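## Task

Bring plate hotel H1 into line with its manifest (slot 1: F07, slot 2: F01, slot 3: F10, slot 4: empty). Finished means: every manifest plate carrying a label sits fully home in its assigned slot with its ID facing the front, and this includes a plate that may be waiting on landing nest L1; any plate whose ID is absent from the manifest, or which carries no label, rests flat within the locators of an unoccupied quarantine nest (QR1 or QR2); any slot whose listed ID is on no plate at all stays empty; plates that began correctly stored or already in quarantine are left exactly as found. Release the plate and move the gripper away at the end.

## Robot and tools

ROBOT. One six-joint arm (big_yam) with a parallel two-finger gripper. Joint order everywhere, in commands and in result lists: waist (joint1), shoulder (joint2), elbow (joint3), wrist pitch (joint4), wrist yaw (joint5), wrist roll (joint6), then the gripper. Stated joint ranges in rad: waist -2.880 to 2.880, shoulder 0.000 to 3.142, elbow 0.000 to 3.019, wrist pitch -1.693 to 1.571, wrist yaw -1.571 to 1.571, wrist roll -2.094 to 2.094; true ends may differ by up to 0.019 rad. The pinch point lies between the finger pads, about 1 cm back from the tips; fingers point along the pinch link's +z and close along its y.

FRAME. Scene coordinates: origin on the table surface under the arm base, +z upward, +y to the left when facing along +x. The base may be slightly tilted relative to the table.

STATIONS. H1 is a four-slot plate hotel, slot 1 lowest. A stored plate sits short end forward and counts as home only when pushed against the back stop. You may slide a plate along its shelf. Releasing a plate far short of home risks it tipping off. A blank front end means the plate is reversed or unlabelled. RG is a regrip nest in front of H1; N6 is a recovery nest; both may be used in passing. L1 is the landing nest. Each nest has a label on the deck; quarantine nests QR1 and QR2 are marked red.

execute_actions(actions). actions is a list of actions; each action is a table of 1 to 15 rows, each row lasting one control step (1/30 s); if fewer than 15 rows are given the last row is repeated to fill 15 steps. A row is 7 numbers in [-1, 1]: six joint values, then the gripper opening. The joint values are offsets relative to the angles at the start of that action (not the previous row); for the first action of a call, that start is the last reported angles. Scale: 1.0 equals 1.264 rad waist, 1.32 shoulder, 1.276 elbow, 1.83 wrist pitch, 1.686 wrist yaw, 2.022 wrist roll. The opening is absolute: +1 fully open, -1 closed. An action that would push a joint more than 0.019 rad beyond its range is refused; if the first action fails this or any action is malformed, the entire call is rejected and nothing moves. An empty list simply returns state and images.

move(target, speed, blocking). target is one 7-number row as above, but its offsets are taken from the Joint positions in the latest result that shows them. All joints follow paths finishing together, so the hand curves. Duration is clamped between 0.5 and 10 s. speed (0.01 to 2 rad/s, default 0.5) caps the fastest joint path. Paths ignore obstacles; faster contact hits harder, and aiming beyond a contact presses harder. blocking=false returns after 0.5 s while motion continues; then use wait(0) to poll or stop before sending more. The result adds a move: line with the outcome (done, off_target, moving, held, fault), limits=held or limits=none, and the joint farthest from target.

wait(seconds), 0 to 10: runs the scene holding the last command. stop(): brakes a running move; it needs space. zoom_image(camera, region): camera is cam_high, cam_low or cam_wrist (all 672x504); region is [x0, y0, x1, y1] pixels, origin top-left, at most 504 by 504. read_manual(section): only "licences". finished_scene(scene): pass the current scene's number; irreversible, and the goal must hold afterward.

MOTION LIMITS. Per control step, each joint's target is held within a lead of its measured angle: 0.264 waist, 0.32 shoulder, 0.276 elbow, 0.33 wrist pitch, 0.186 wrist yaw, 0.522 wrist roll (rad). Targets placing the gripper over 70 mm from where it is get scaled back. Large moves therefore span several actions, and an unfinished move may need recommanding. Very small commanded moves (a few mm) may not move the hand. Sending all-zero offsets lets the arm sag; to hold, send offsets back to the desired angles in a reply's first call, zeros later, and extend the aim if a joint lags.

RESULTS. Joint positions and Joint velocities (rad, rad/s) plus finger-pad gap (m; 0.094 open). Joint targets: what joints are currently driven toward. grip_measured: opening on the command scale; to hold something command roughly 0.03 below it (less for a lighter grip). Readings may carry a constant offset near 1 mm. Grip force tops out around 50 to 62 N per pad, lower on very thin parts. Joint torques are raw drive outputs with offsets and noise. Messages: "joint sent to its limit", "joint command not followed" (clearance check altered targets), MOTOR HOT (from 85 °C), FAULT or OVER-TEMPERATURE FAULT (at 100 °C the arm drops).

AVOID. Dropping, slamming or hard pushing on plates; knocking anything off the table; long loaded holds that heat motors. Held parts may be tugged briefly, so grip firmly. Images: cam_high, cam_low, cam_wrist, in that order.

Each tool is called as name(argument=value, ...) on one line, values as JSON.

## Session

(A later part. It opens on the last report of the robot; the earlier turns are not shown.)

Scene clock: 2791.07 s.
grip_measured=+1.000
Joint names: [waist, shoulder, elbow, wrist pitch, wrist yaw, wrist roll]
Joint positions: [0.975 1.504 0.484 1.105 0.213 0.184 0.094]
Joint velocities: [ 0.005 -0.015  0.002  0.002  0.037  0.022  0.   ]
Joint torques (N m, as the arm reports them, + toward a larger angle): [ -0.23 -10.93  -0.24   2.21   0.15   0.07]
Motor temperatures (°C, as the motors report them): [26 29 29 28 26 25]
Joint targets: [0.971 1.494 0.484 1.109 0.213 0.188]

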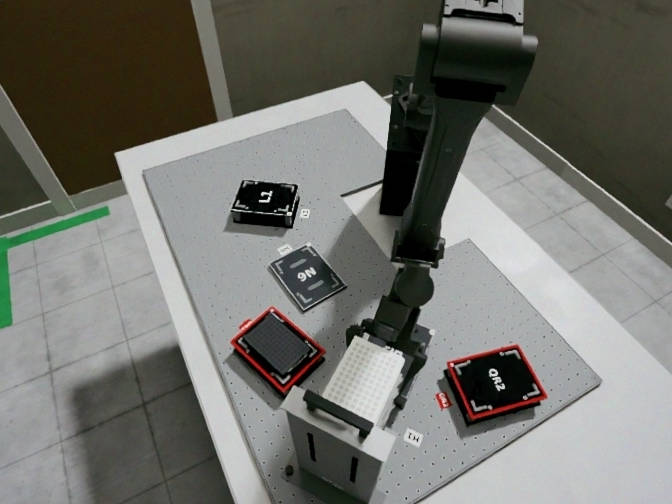

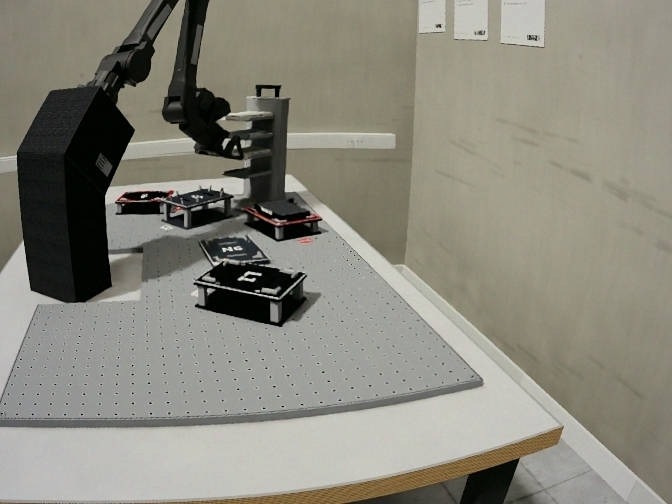

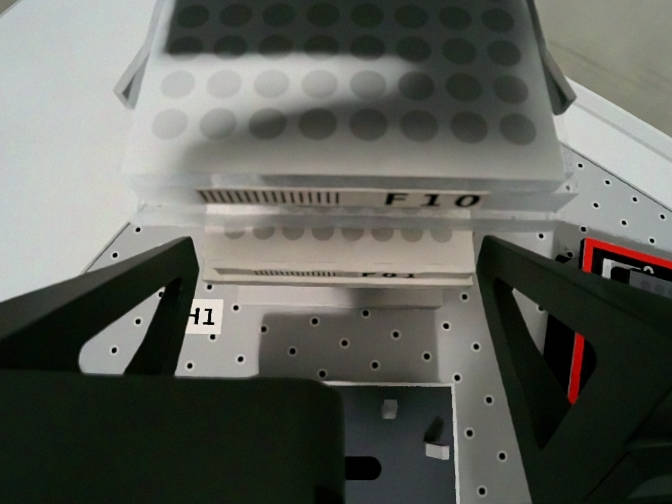

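execute_actions(actions=[[[0.00739,-0.007,-0.01022,0.01207,0.00199,0.002,1],[0.00817,-0.007,-0.0126,0.01379,0.00262,0.002,1],[0.00944,-0.007,-0.01647,0.01659,0.00363,0.002,1],[0.01114,-0.007,-0.02168,0.02035,0.00499,0.002,1],[0.01321,-0.007,-0.02801,0.02492,0.00664,0.002,1],[0.01553,-0.007,-0.03509,0.03003,0.00849,0.002,1],[0.01804,-0.007,-0.04275,0.03557,0.01049,0.002,1],[0.02057,-0.007,-0.0505,0.04116,0.01252,0.002,1],[0.02308,-0.007,-0.05816,0.0467,0.01452,0.002,1],[0.0254,-0.007,-0.06524,0.05181,0.01637,0.002,1],[0.02747,-0.007,-0.07157,0.05638,0.01802,0.002,1],[0.02917,-0.007,-0.07678,0.06014,0.01938,0.002,1],[0.03044,-0.007,-0.08065,0.06294,0.02039,0.002,1],[0.03122,-0.007,-0.08303,0.06466,0.02102,0.002,1],[0.03149,-0.007,-0.08385,0.06525,0.02123,0.002,1]]])

wait(seconds=0.5)

Scene clock: 2817.10 s.
grip_measured=+1.000
Joint names: [waist, shoulder, elbow, wrist pitch, wrist yaw, wrist roll]
Joint positions: [1.005 1.504 0.386 1.198 0.245 0.184 0.094]
Joint velocities: [ 0.034 -0.015 -0.134  0.09  -0.095  0.007  0.   ]
Joint torques (N m, as the arm reports them, + toward a larger angle): [  1.1  -10.37  -1.16   2.73   0.33   0.07]
Motor temperatures (°C, as the motors report them): [26 29 29 28 26 25]
Joint targets: [1.015 1.494 0.376 1.225 0.248 0.188]

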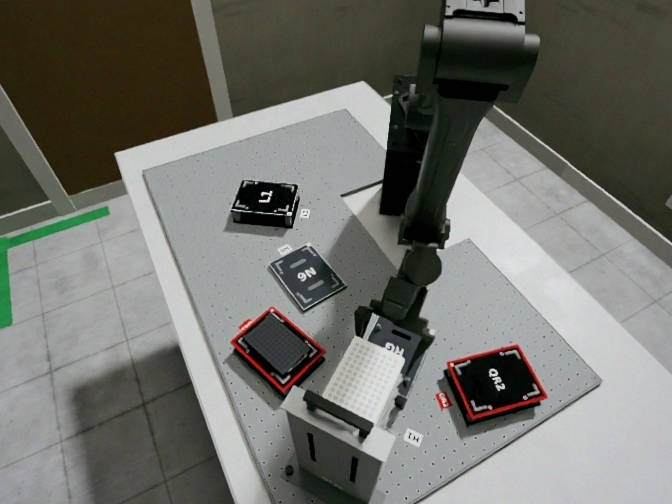

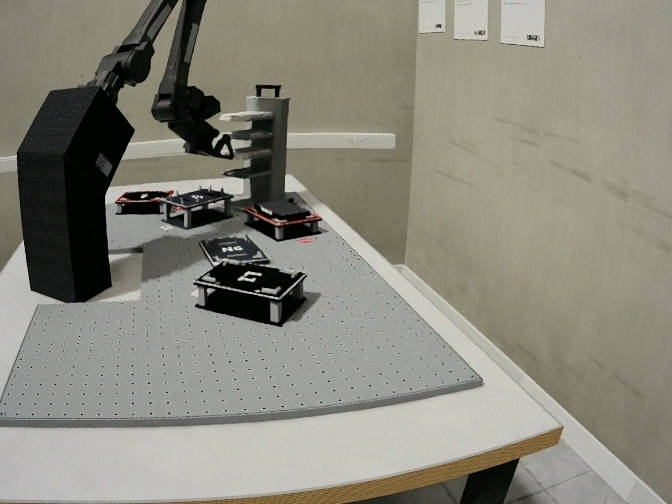

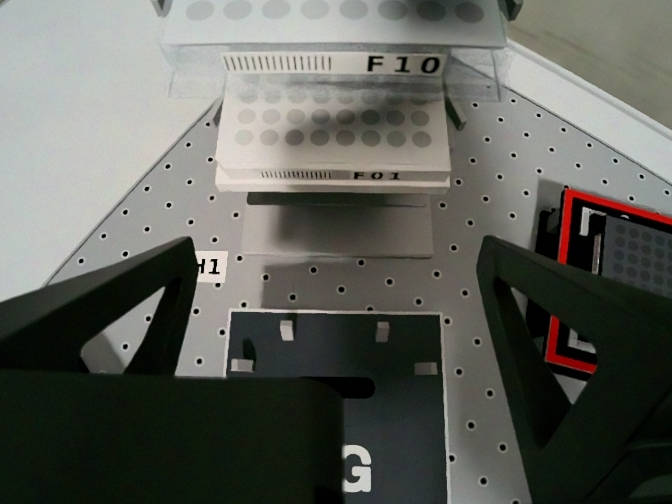

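Scene clock: 2817.60 s.
grip_measured=+1.000
Joint names: [waist, shoulder, elbow, wrist pitch, wrist yaw, wrist roll]
Joint positions: [1.006 1.504 0.381 1.205 0.246 0.184 0.094]
Joint velocities: [-0.005  0.005 -0.007 -0.002 -0.007 -0.037  0.   ]
Joint torques (N m, as the arm reports them, + toward a larger angle): [ 1.2  -9.88 -1.27  2.81  0.3   0.07]
Motor temperatures (°C, as the motors report them): [26 29 29 28 26 25]
Joint targets: [1.015 1.494 0.376 1.224 0.248 0.188]
wait: 0.50 s; at rest by 0.30 s

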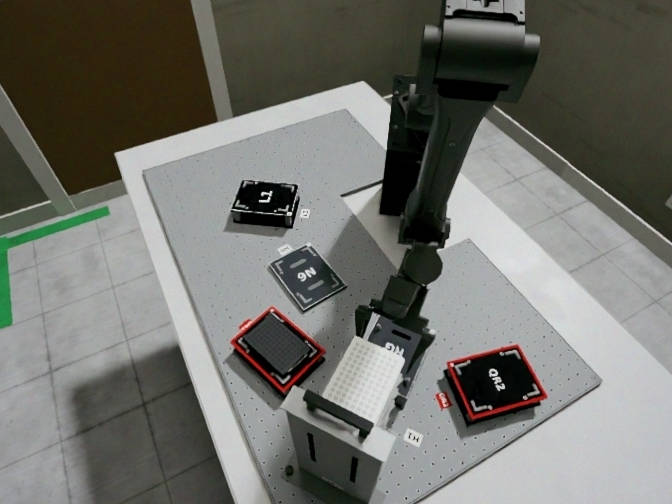

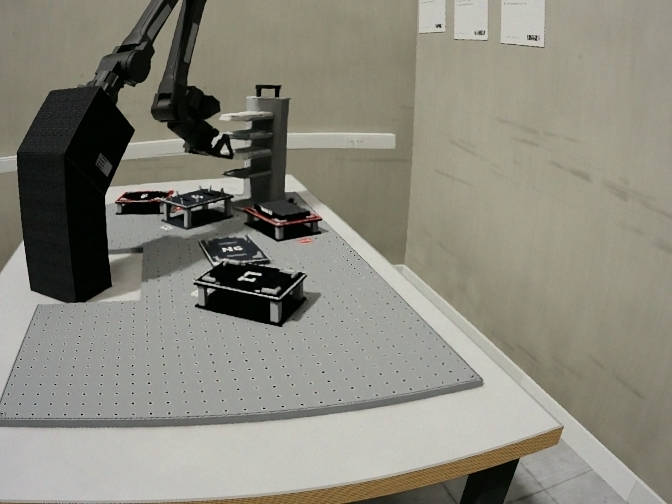

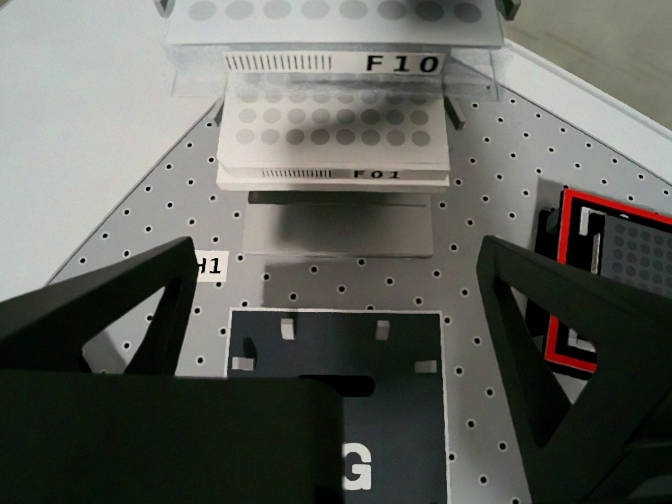

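move(target=[0.00807,-0.40008,-0.06724,-0.23967,0.00362,0.002,1], speed=0.35)

zoom_image(camera="cam_wrist", region=[190, 20, 490, 240])

Scene clock: 2839.30 s.
grip_measured=+1.000
Joint names: [waist, shoulder, elbow, wrist pitch, wrist yaw, wrist roll]
Joint positions: [1.006 0.981 0.304 0.776 0.249 0.184 0.094]
Joint velocities: [ 0.005 -0.015  0.002  0.012  0.022 -0.051  0.   ]
Joint torques (N m, as the arm reports them, + toward a larger angle): [ 1.26 -7.66  2.13  1.53  0.29  0.1 ]
Motor temperatures (°C, as the motors report them): [26 29 29 29 26 25]
Joint targets: [1.016 0.976 0.296 0.766 0.252 0.188]
move: done; limits=none; farthest joint: the waist, 0.010 radians from its target (0.010 radians at the start)

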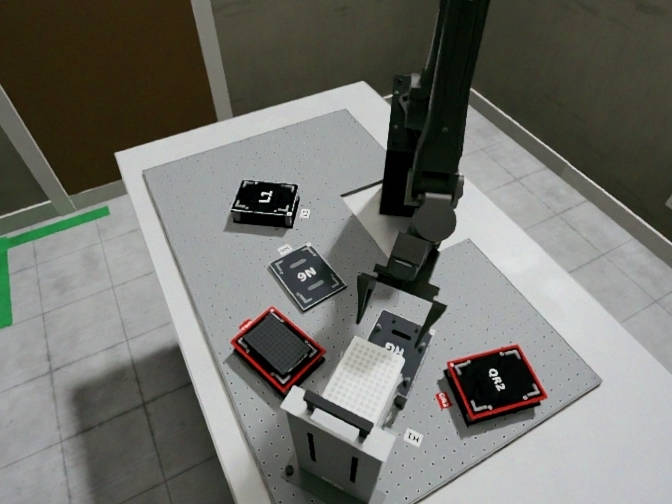

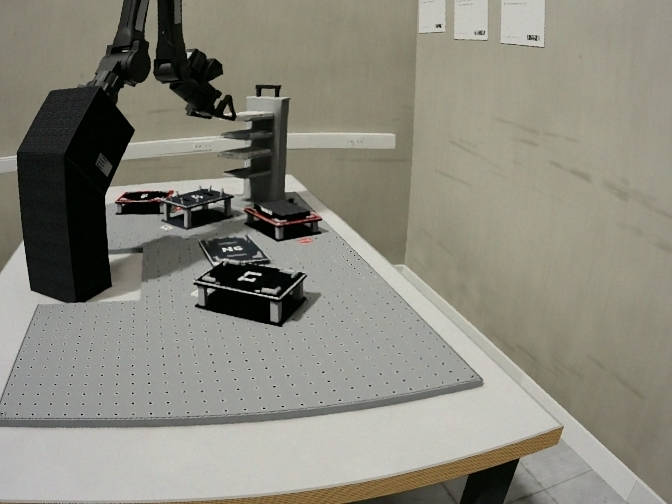

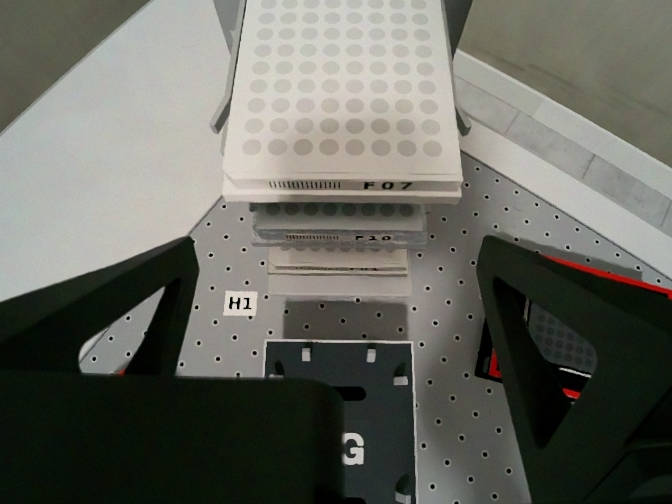

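Region (190, 20, 490, 240) of cam_wrist's 672x504 image, scaled by 1.680, with more detail than that image has; it fills the top 370 rows of this view, and the rest is white.

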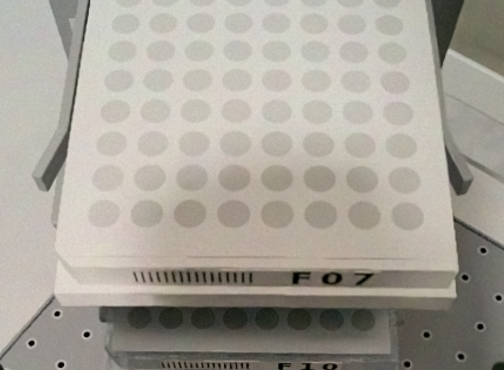

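execute_actions(actions=[[[-0.00735,0.00634,0.02007,-0.00509,-0.00197,0.002,1],[-0.00804,0.00715,0.02146,-0.0056,-0.00251,0.002,1],[-0.00914,0.00846,0.02373,-0.00643,-0.00339,0.002,1],[-0.01063,0.01023,0.02678,-0.00754,-0.00458,0.002,1],[-0.01244,0.01239,0.03048,-0.00888,-0.00602,0.002,1],[-0.01446,0.01479,0.03462,-0.01039,-0.00763,0.002,1],[-0.01665,0.01739,0.03911,-0.01202,-0.00938,0.002,1],[-0.01887,0.02003,0.04364,-0.01367,-0.01114,0.002,1],[-0.02106,0.02263,0.04813,-0.0153,-0.01289,0.002,1],[-0.02308,0.02504,0.05227,-0.01681,-0.0145,0.002,1],[-0.02489,0.02719,0.05597,-0.01815,-0.01594,0.002,1],[-0.02638,0.02896,0.05902,-0.01926,-0.01713,0.002,1],[-0.02748,0.03027,0.06129,-0.02009,-0.01801,0.002,1],[-0.02817,0.03108,0.06268,-0.0206,-0.01855,0.002,1],[-0.0284,0.03136,0.06316,-0.02077,-0.01874,0.002,1]]])

wait(seconds=0.5)

zoom_image(camera="cam_wrist", region=[170, 60, 510, 300])

Scene clock: 2884.07 s.
grip_measured=+1.000
Joint names: [waist, shoulder, elbow, wrist pitch, wrist yaw, wrist roll]
Joint positions: [0.98  1.012 0.358 0.75  0.221 0.184 0.094]
Joint velocities: [-0.034  0.034  0.095 -0.022 -0.007 -0.066  0.   ]
Joint torques (N m, as the arm reports them, + toward a larger angle): [-1.16 -7.49  4.47  1.34  0.03  0.07]
Motor temperatures (°C, as the motors report them): [26 28 29 28 26 25]
Joint targets: [0.970 1.023 0.384 0.738 0.218 0.188]

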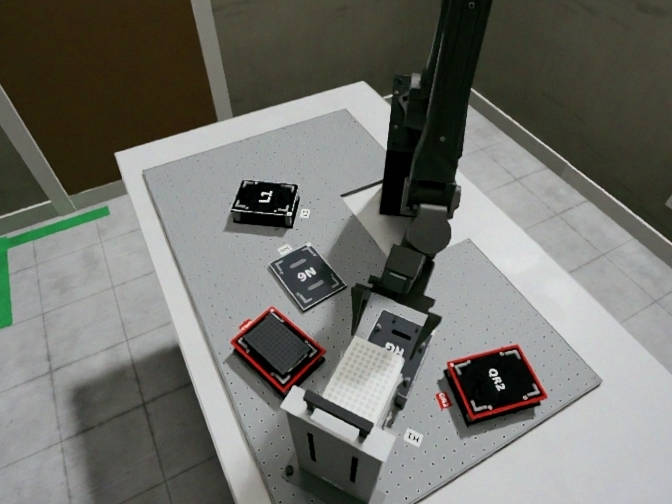

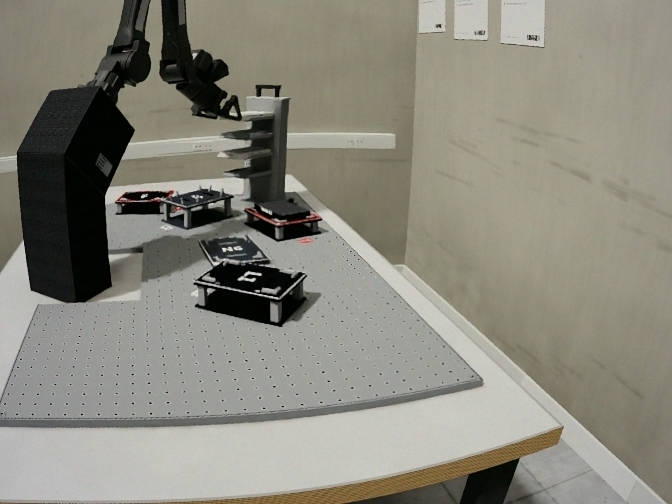

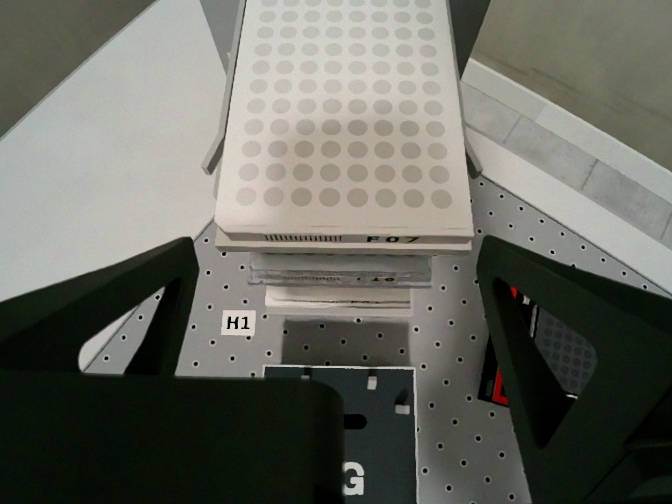

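Scene clock: 2884.57 s.
grip_measured=+1.000
Joint names: [waist, shoulder, elbow, wrist pitch, wrist yaw, wrist roll]
Joint positions: [0.979 1.013 0.361 0.748 0.221 0.184 0.094]
Joint velocities: [ 0.005  0.005 -0.002 -0.002 -0.007 -0.037  0.   ]
Joint torques (N m, as the arm reports them, + toward a larger angle): [-0.82 -7.09  4.69  1.63  0.06  0.07]
Motor temperatures (°C, as the motors report them): [26 28 29 28 26 25]
Joint targets: [0.970 1.023 0.384 0.738 0.218 0.188]
wait: 0.50 s; at rest by 0.20 s

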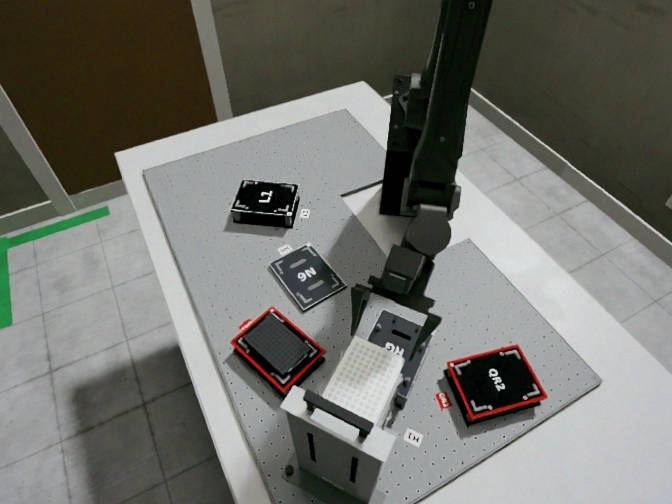

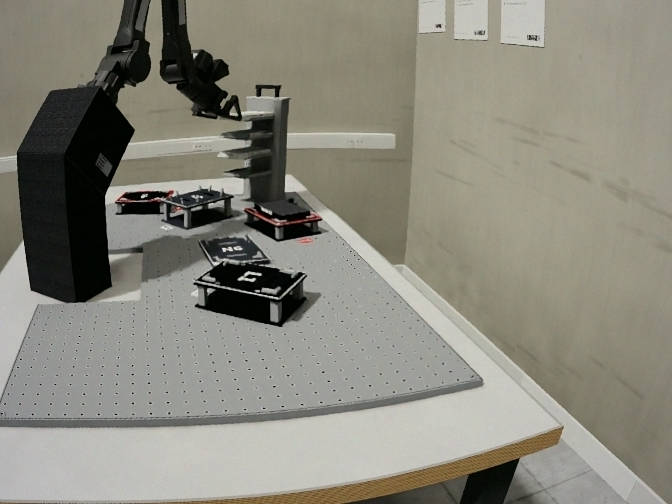

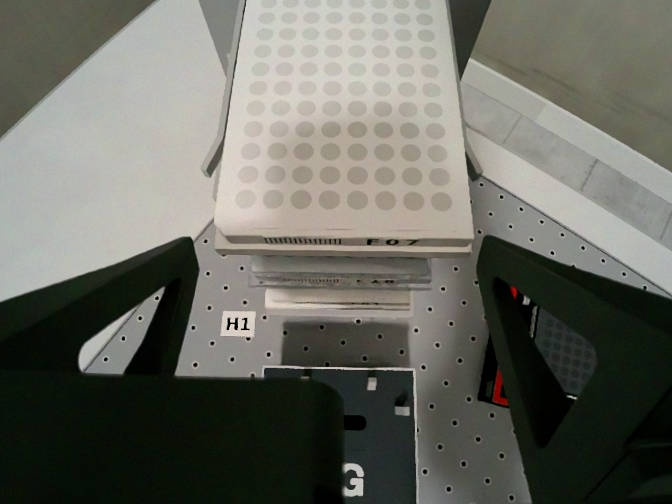

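Region (170, 60, 510, 300) of cam_wrist's 672x504 image, scaled by 1.482, with more detail than that image has; it fills the top 356 rows of this view, and the rest is white.

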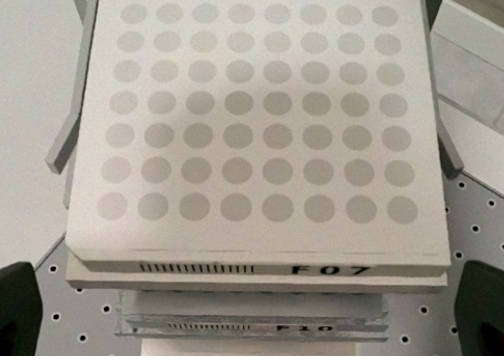

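execute_actions(actions=[[[-0.00729,0.00774,0.01909,-0.00559,-0.00192,0.002,1],[-0.00778,0.00821,0.0199,-0.00597,-0.00233,0.002,1],[-0.00859,0.00896,0.02122,-0.00658,-0.00299,0.002,1],[-0.00967,0.00998,0.023,-0.00741,-0.00387,0.002,1],[-0.01098,0.01122,0.02516,-0.00841,-0.00495,0.002,1],[-0.01244,0.0126,0.02757,-0.00953,-0.00616,0.002,1],[-0.01403,0.0141,0.03018,-0.01075,-0.00747,0.002,1],[-0.01564,0.01561,0.03283,-0.01197,-0.00878,0.002,1],[-0.01723,0.01711,0.03544,-0.01319,-0.01009,0.002,1],[-0.01869,0.01849,0.03785,-0.01431,-0.0113,0.002,1],[-0.02,0.01973,0.04001,-0.01531,-0.01238,0.002,1],[-0.02108,0.02075,0.04179,-0.01614,-0.01326,0.002,1],[-0.02189,0.0215,0.04311,-0.01675,-0.01392,0.002,1],[-0.02238,0.02197,0.04392,-0.01713,-0.01433,0.002,1],[-0.02255,0.02213,0.0442,-0.01726,-0.01447,0.002,1]]])

wait(seconds=0.5)

zoom_image(camera="cam_wrist", region=[170, 100, 510, 340])

Scene clock: 2917.53 s.
grip_measured=+1.000
Joint names: [waist, shoulder, elbow, wrist pitch, wrist yaw, wrist roll]
Joint positions: [0.961 1.032 0.39  0.728 0.199 0.184 0.094]
Joint velocities: [-0.034 -0.005  0.042 -0.027 -0.007 -0.022  0.   ]
Joint torques (N m, as the arm reports them, + toward a larger angle): [-0.43 -8.23  4.79  1.54  0.05  0.1 ]
Motor temperatures (°C, as the motors report them): [26 28 30 28 26 25]
Joint targets: [0.951 1.043 0.418 0.716 0.196 0.188]

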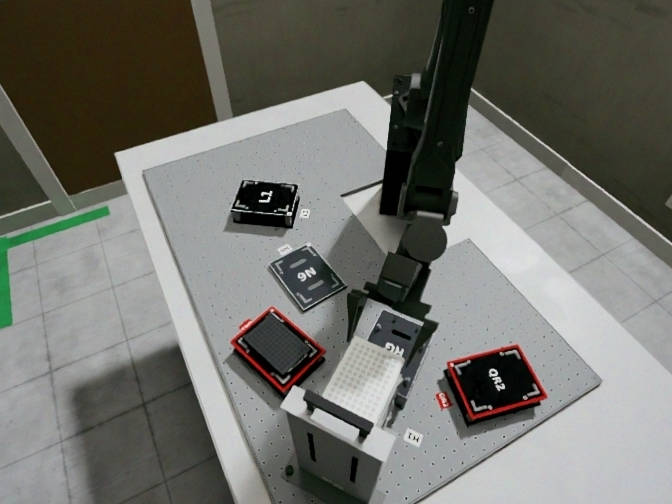

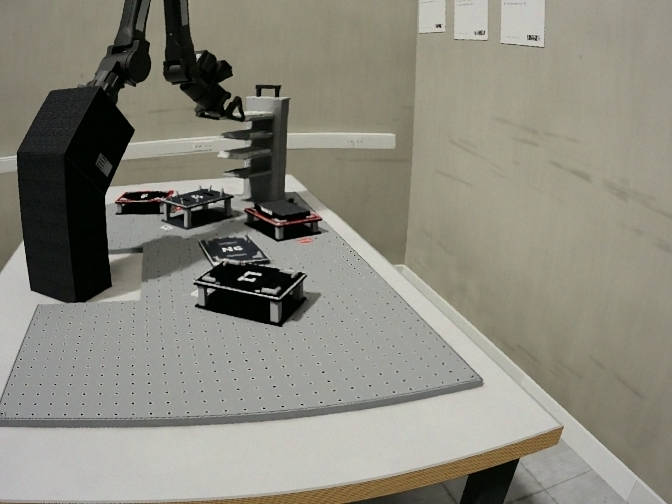

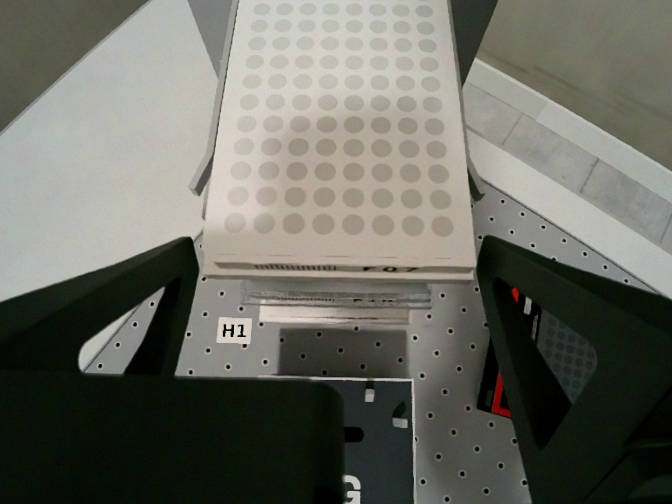

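Scene clock: 2918.03 s.
grip_measured=+1.000
Joint names: [waist, shoulder, elbow, wrist pitch, wrist yaw, wrist roll]
Joint positions: [0.96  1.033 0.392 0.726 0.199 0.184 0.094]
Joint velocities: [-0.015 -0.005 -0.012  0.007 -0.007 -0.007  0.   ]
Joint torques (N m, as the arm reports them, + toward a larger angle): [-0.7  -7.74  4.93  1.63  0.07  0.07]
Motor temperatures (°C, as the motors report them): [26 28 30 28 26 25]
Joint targets: [0.951 1.043 0.417 0.716 0.196 0.188]
wait: 0.50 s; at rest by 0.20 s

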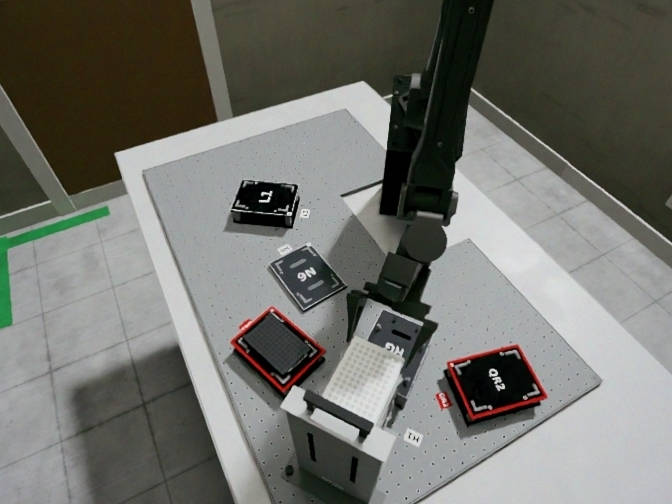

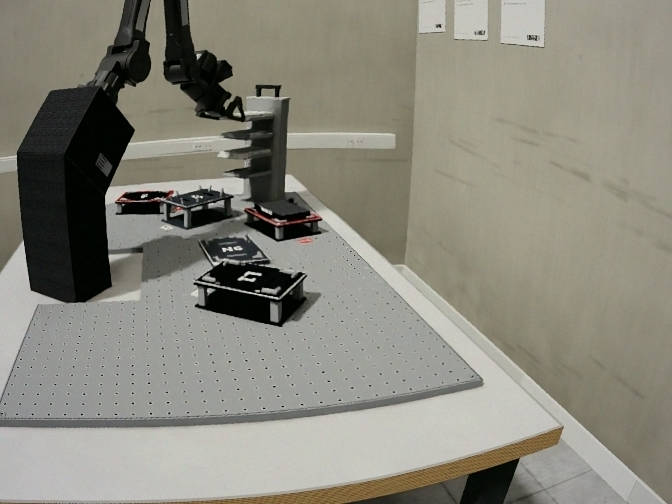

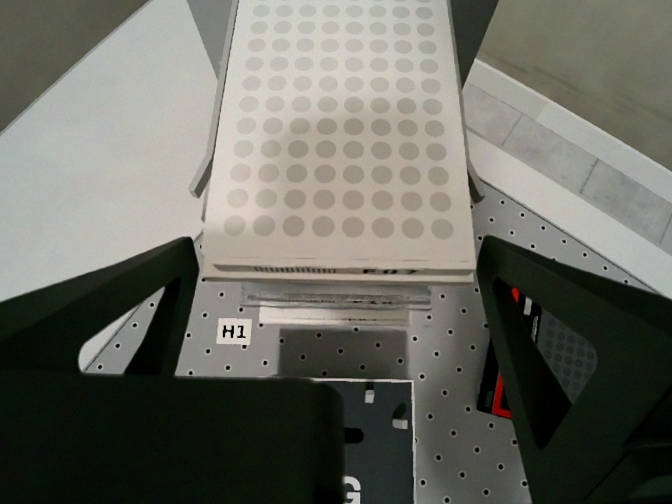

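Region (170, 100, 510, 340) of cam_wrist's 672x504 image, scaled by 1.482, with more detail than that image has; it fills the top 356 rows of this view, and the rest is white.

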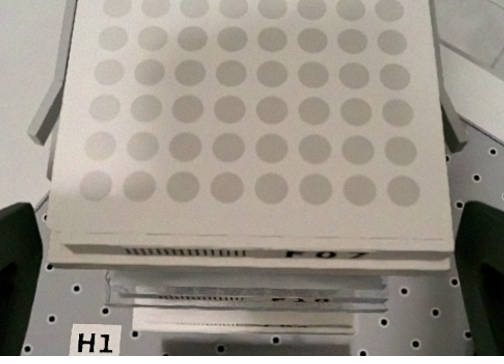

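execute_actions(actions=[[[-0.00712,0.00758,0.0200,-0.00546,-0.00178,0.002,1],[-0.00712,0.00758,0.0206,-0.00546,-0.00178,0.002,1],[-0.00712,0.00758,0.0213,-0.00546,-0.00178,0.002,1],[-0.00712,0.00758,0.0220,-0.00546,-0.00178,0.002,1],[-0.00712,0.00758,0.0227,-0.00546,-0.00178,0.002,1],[-0.00712,0.00758,0.0233,-0.00546,-0.00178,0.002,1],[-0.00712,0.00758,0.0238,-0.00546,-0.00178,0.002,1],[-0.00712,0.00758,0.0241,-0.00546,-0.00178,0.002,1],[-0.00712,0.00758,0.0243,-0.00546,-0.00178,0.002,1]]])

zoom_image(camera="cam_wrist", region=[170, 100, 510, 340])

Scene clock: 2931.07 s.
grip_measured=+1.000
Joint names: [waist, shoulder, elbow, wrist pitch, wrist yaw, wrist roll]
Joint positions: [0.96  1.033 0.392 0.726 0.198 0.184 0.094]
Joint velocities: [ 0.005 -0.005  0.002 -0.002  0.022 -0.051  0.   ]
Joint torques (N m, as the arm reports them, + toward a larger angle): [-0.85 -7.43  5.45  1.57  0.09  0.09]
Motor temperatures (°C, as the motors report them): [26 28 30 28 26 25]
Joint targets: [0.951 1.043 0.423 0.716 0.196 0.188]

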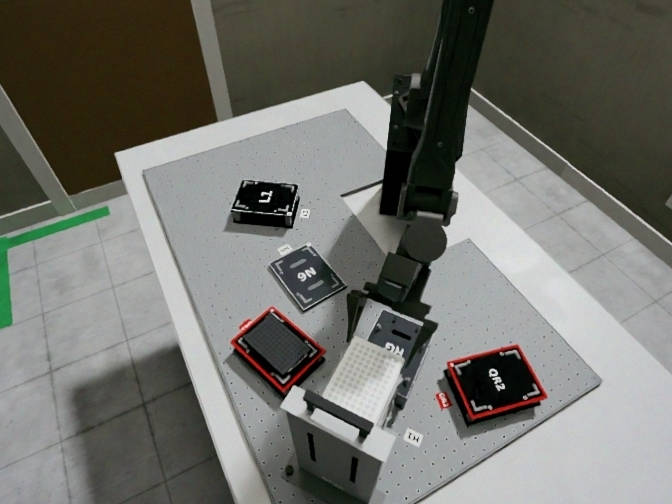

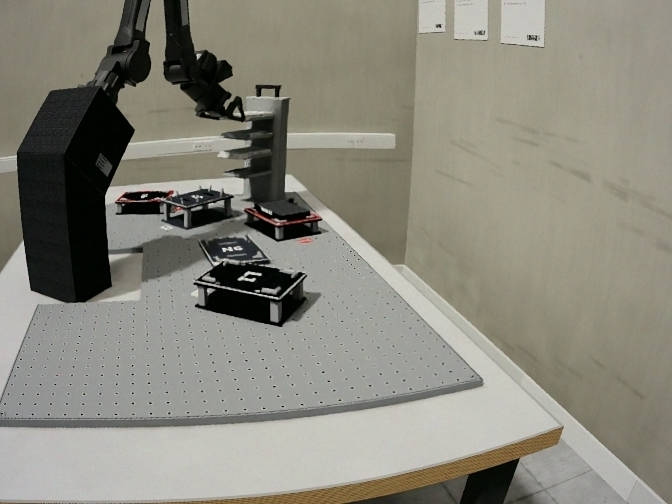

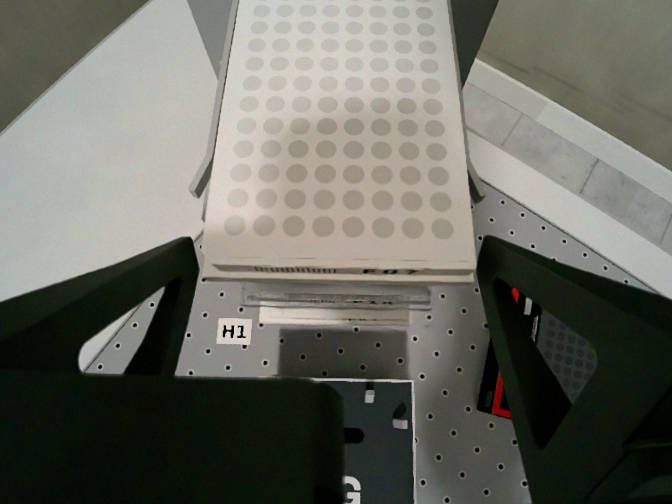

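Region (170, 100, 510, 340) of cam_wrist's 672x504 image, scaled by 1.482, with more detail than that image has; it fills the top 356 rows of this view, and the rest is white.

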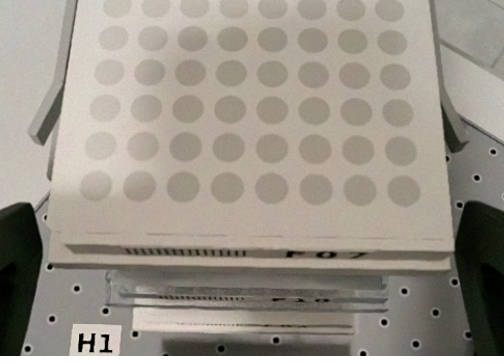

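execute_actions(actions=[[[-0.00712,0.00758,0.018,-0.00546,-0.00119,0.002,0.97],[-0.00712,0.00758,0.018,-0.00546,-0.00119,0.002,0.94],[-0.00712,0.00758,0.018,-0.00546,-0.00119,0.002,0.91],[-0.00712,0.00758,0.018,-0.00546,-0.00119,0.002,0.88],[-0.00712,0.00758,0.018,-0.00546,-0.00119,0.002,0.86],[-0.00712,0.00758,0.018,-0.00546,-0.00119,0.002,0.84],[-0.00712,0.00758,0.018,-0.00546,-0.00119,0.002,0.825],[-0.00712,0.00758,0.018,-0.00546,-0.00119,0.002,0.81],[-0.00712,0.00758,0.018,-0.00546,-0.00119,0.002,0.80],[-0.00712,0.00758,0.018,-0.00546,-0.00119,0.002,0.79],[-0.00712,0.00758,0.018,-0.00546,-0.00119,0.002,0.78],[-0.00712,0.00758,0.018,-0.00546,-0.00119,0.002,0.77],[-0.00712,0.00758,0.018,-0.00546,-0.00119,0.002,0.755],[-0.00712,0.00758,0.018,-0.00546,-0.00119,0.002,0.74],[-0.00712,0.00758,0.018,-0.00546,-0.00119,0.002,0.73]]])

wait(seconds=0.3)

zoom_image(camera="cam_wrist", region=[170, 100, 510, 340])

Scene clock: 2945.63 s.
grip_measured=+0.764
Joint names: [waist, shoulder, elbow, wrist pitch, wrist yaw, wrist roll]
Joint positions: [0.96  1.033 0.392 0.726 0.198 0.184 0.083]
Joint velocities: [-0.005 -0.005  0.002 -0.012 -0.066  0.037 -0.   ]
Joint torques (N m, as the arm reports them, + toward a larger angle): [-0.63 -7.8   4.81  1.61  0.09  0.06]
Motor temperatures (°C, as the motors report them): [26 28 30 28 26 25]
Joint targets: [0.951 1.043 0.415 0.716 0.196 0.188]

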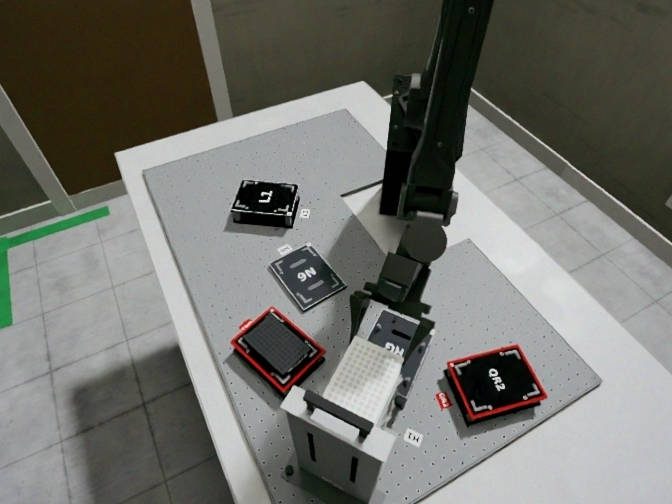

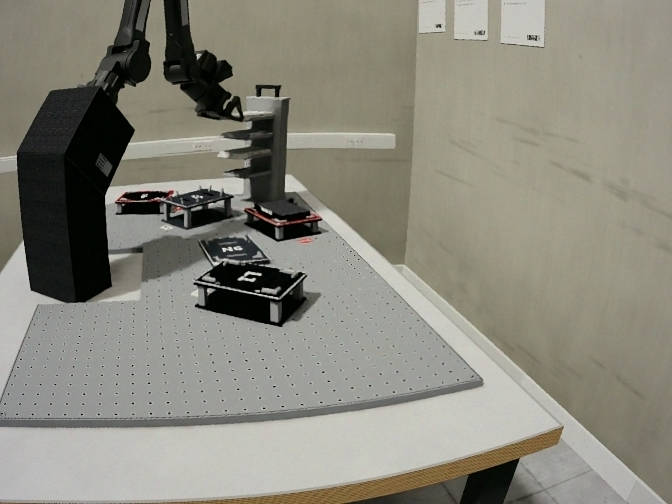

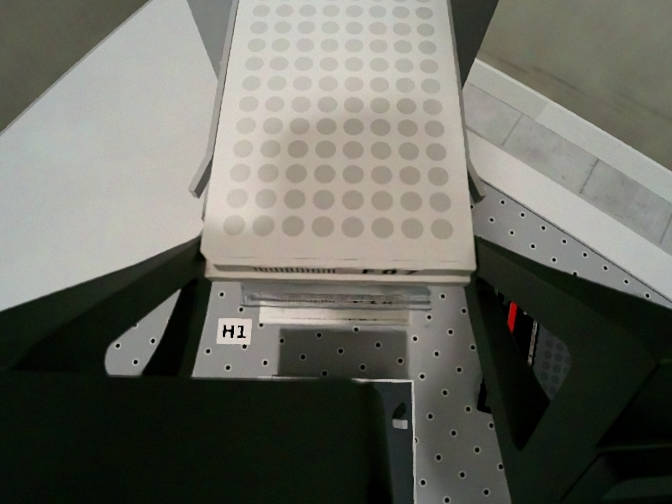

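Scene clock: 2945.93 s.
grip_measured=+0.764
Joint names: [waist, shoulder, elbow, wrist pitch, wrist yaw, wrist roll]
Joint positions: [0.96  1.033 0.392 0.726 0.198 0.184 0.083]
Joint velocities: [-0.005 -0.005  0.007  0.007 -0.007  0.022  0.001]
Joint torques (N m, as the arm reports them, + toward a larger angle): [-0.78 -7.68  4.75  1.43  0.1   0.07]
Motor temperatures (°C, as the motors report them): [26 28 30 28 26 25]
Joint targets: [0.951 1.043 0.415 0.716 0.196 0.188]
wait: 0.30 s; at rest by 0.17 s

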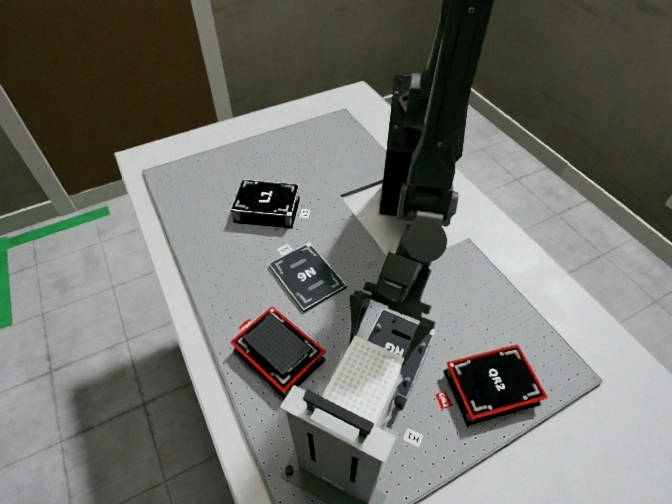

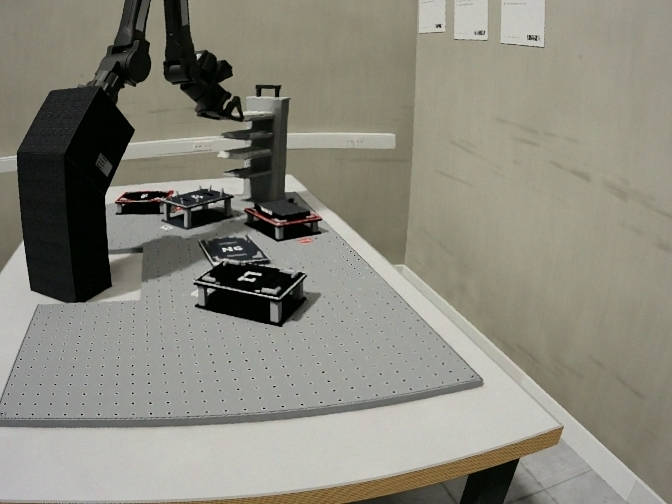

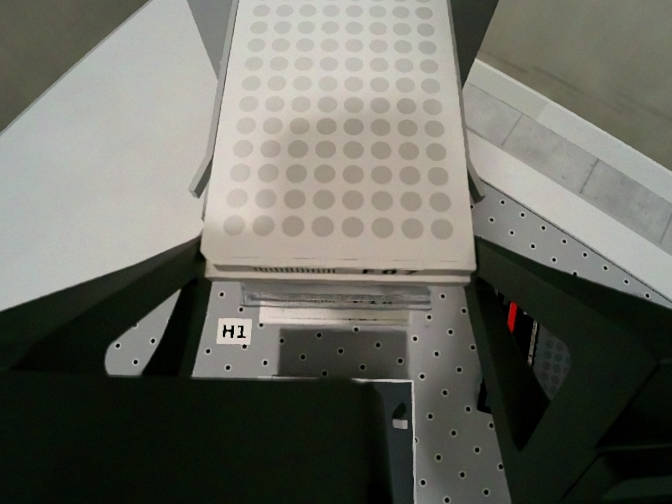

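Region (170, 100, 510, 340) of cam_wrist's 672x504 image, scaled by 1.482, with more detail than that image has; it fills the top 356 rows of this view, and the rest is white.

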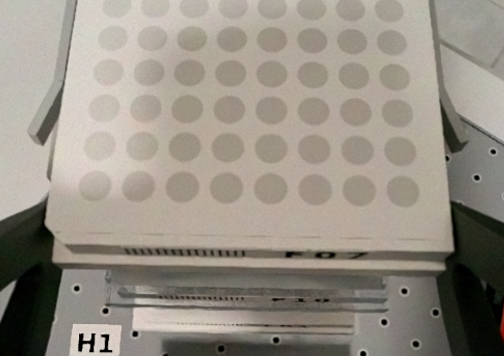

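execute_actions(actions=[[[0.00735,-0.01037,-0.003,0.00987,0.00195,0.002,0.725],[0.00802,-0.01189,-0.00475,0.00995,0.00245,0.002,0.725],[0.00911,-0.01436,-0.00759,0.01008,0.00327,0.002,0.725],[0.01058,-0.01769,-0.01142,0.01025,0.00436,0.002,0.725],[0.01236,-0.02173,-0.01606,0.01047,0.0057,0.002,0.725],[0.01435,-0.02624,-0.02125,0.01071,0.00718,0.002,0.725],[0.01651,-0.03113,-0.02688,0.01096,0.0088,0.002,0.725],[0.0187,-0.03607,-0.03257,0.01123,0.01042,0.002,0.725],[0.02086,-0.04096,-0.0382,0.01148,0.01204,0.002,0.725],[0.02285,-0.04548,-0.04339,0.01172,0.01353,0.002,0.725],[0.02463,-0.04951,-0.04803,0.01194,0.01486,0.002,0.725],[0.0261,-0.05284,-0.05186,0.01211,0.01595,0.002,0.725],[0.02719,-0.05531,-0.0547,0.01224,0.01677,0.002,0.725],[0.02786,-0.05683,-0.05645,0.01232,0.01727,0.002,0.725],[0.02809,-0.05735,-0.05705,0.01235,0.01744,0.002,0.725]]])

wait(seconds=0.5)

Scene clock: 3015.37 s.
grip_measured=+0.764
Joint names: [waist, shoulder, elbow, wrist pitch, wrist yaw, wrist roll]
Joint positions: [0.987 0.972 0.326 0.726 0.223 0.184 0.083]
Joint velocities: [ 0.024 -0.073 -0.1   -0.007 -0.037 -0.037 -0.   ]
Joint torques (N m, as the arm reports them, + toward a larger angle): [ 1.1  -8.34  2.74  3.01  0.34  0.07]
Motor temperatures (°C, as the motors report them): [26 28 30 28 26 25]
Joint targets: [0.996 0.957 0.319 0.749 0.228 0.188]

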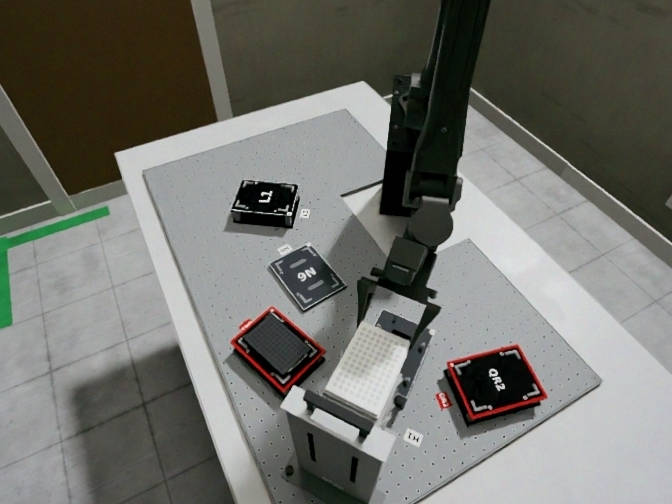

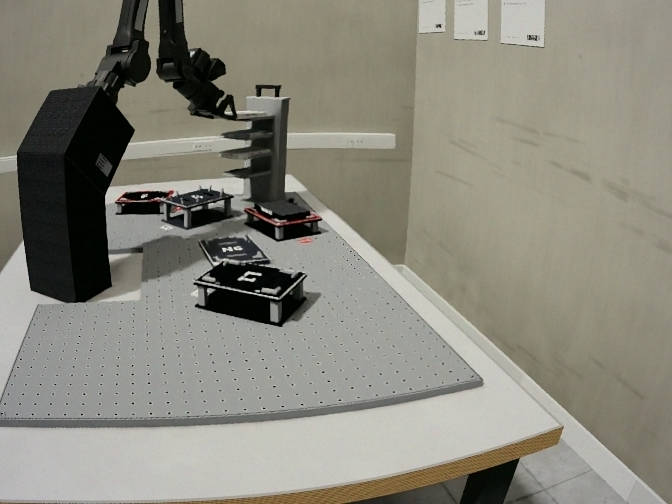

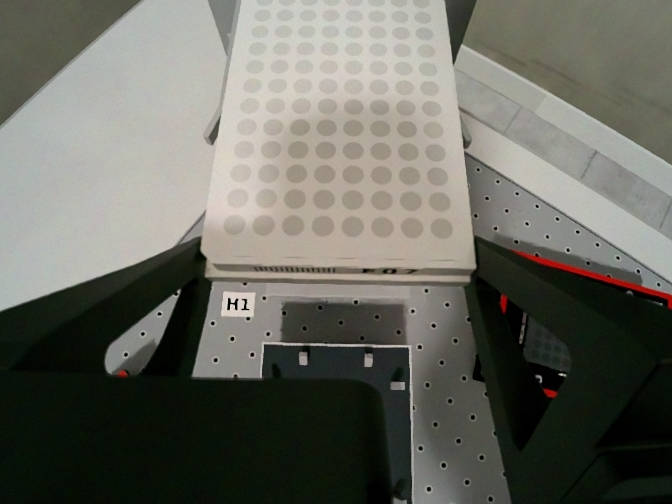

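Scene clock: 3015.87 s.
grip_measured=+0.764
Joint names: [waist, shoulder, elbow, wrist pitch, wrist yaw, wrist roll]
Joint positions: [0.988 0.97  0.324 0.726 0.224 0.184 0.083]
Joint velocities: [-0.005 -0.034 -0.017 -0.017 -0.051  0.051 -0.001]
Joint torques (N m, as the arm reports them, + toward a larger angle): [ 1.22 -7.9   2.63  3.05  0.35  0.06]
Motor temperatures (°C, as the motors report them): [26 28 30 28 26 25]
Joint targets: [0.996 0.957 0.319 0.749 0.228 0.188]
wait: 0.50 s; at rest by 0.20 s

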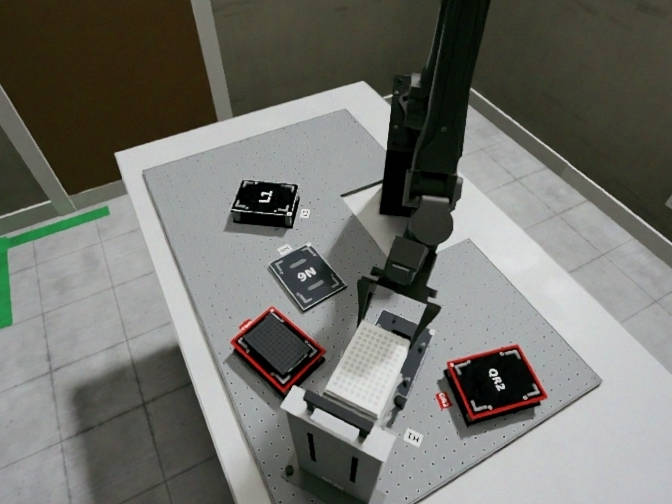

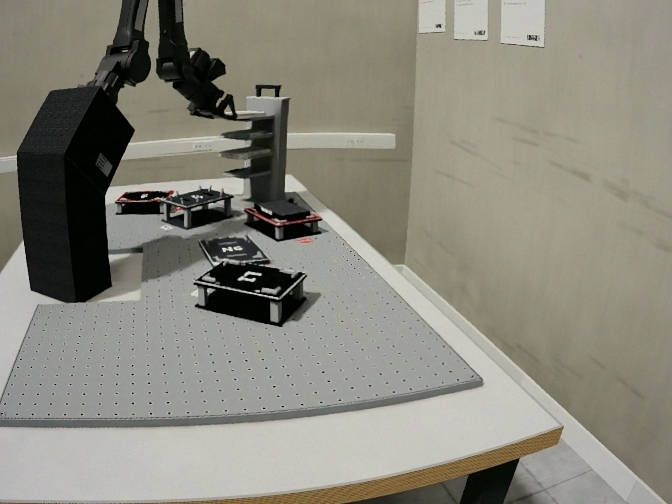

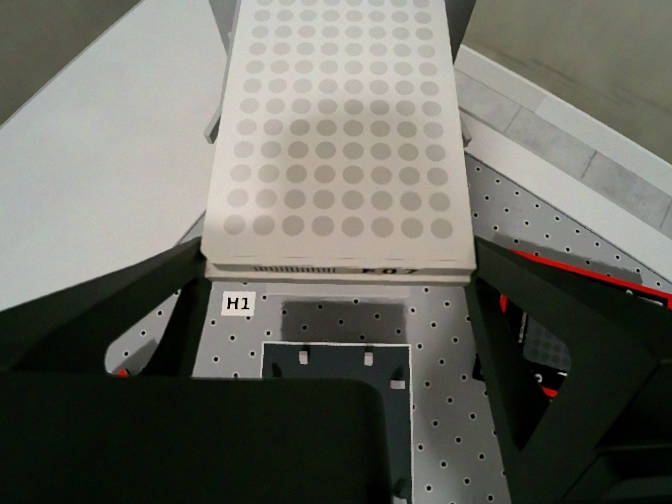

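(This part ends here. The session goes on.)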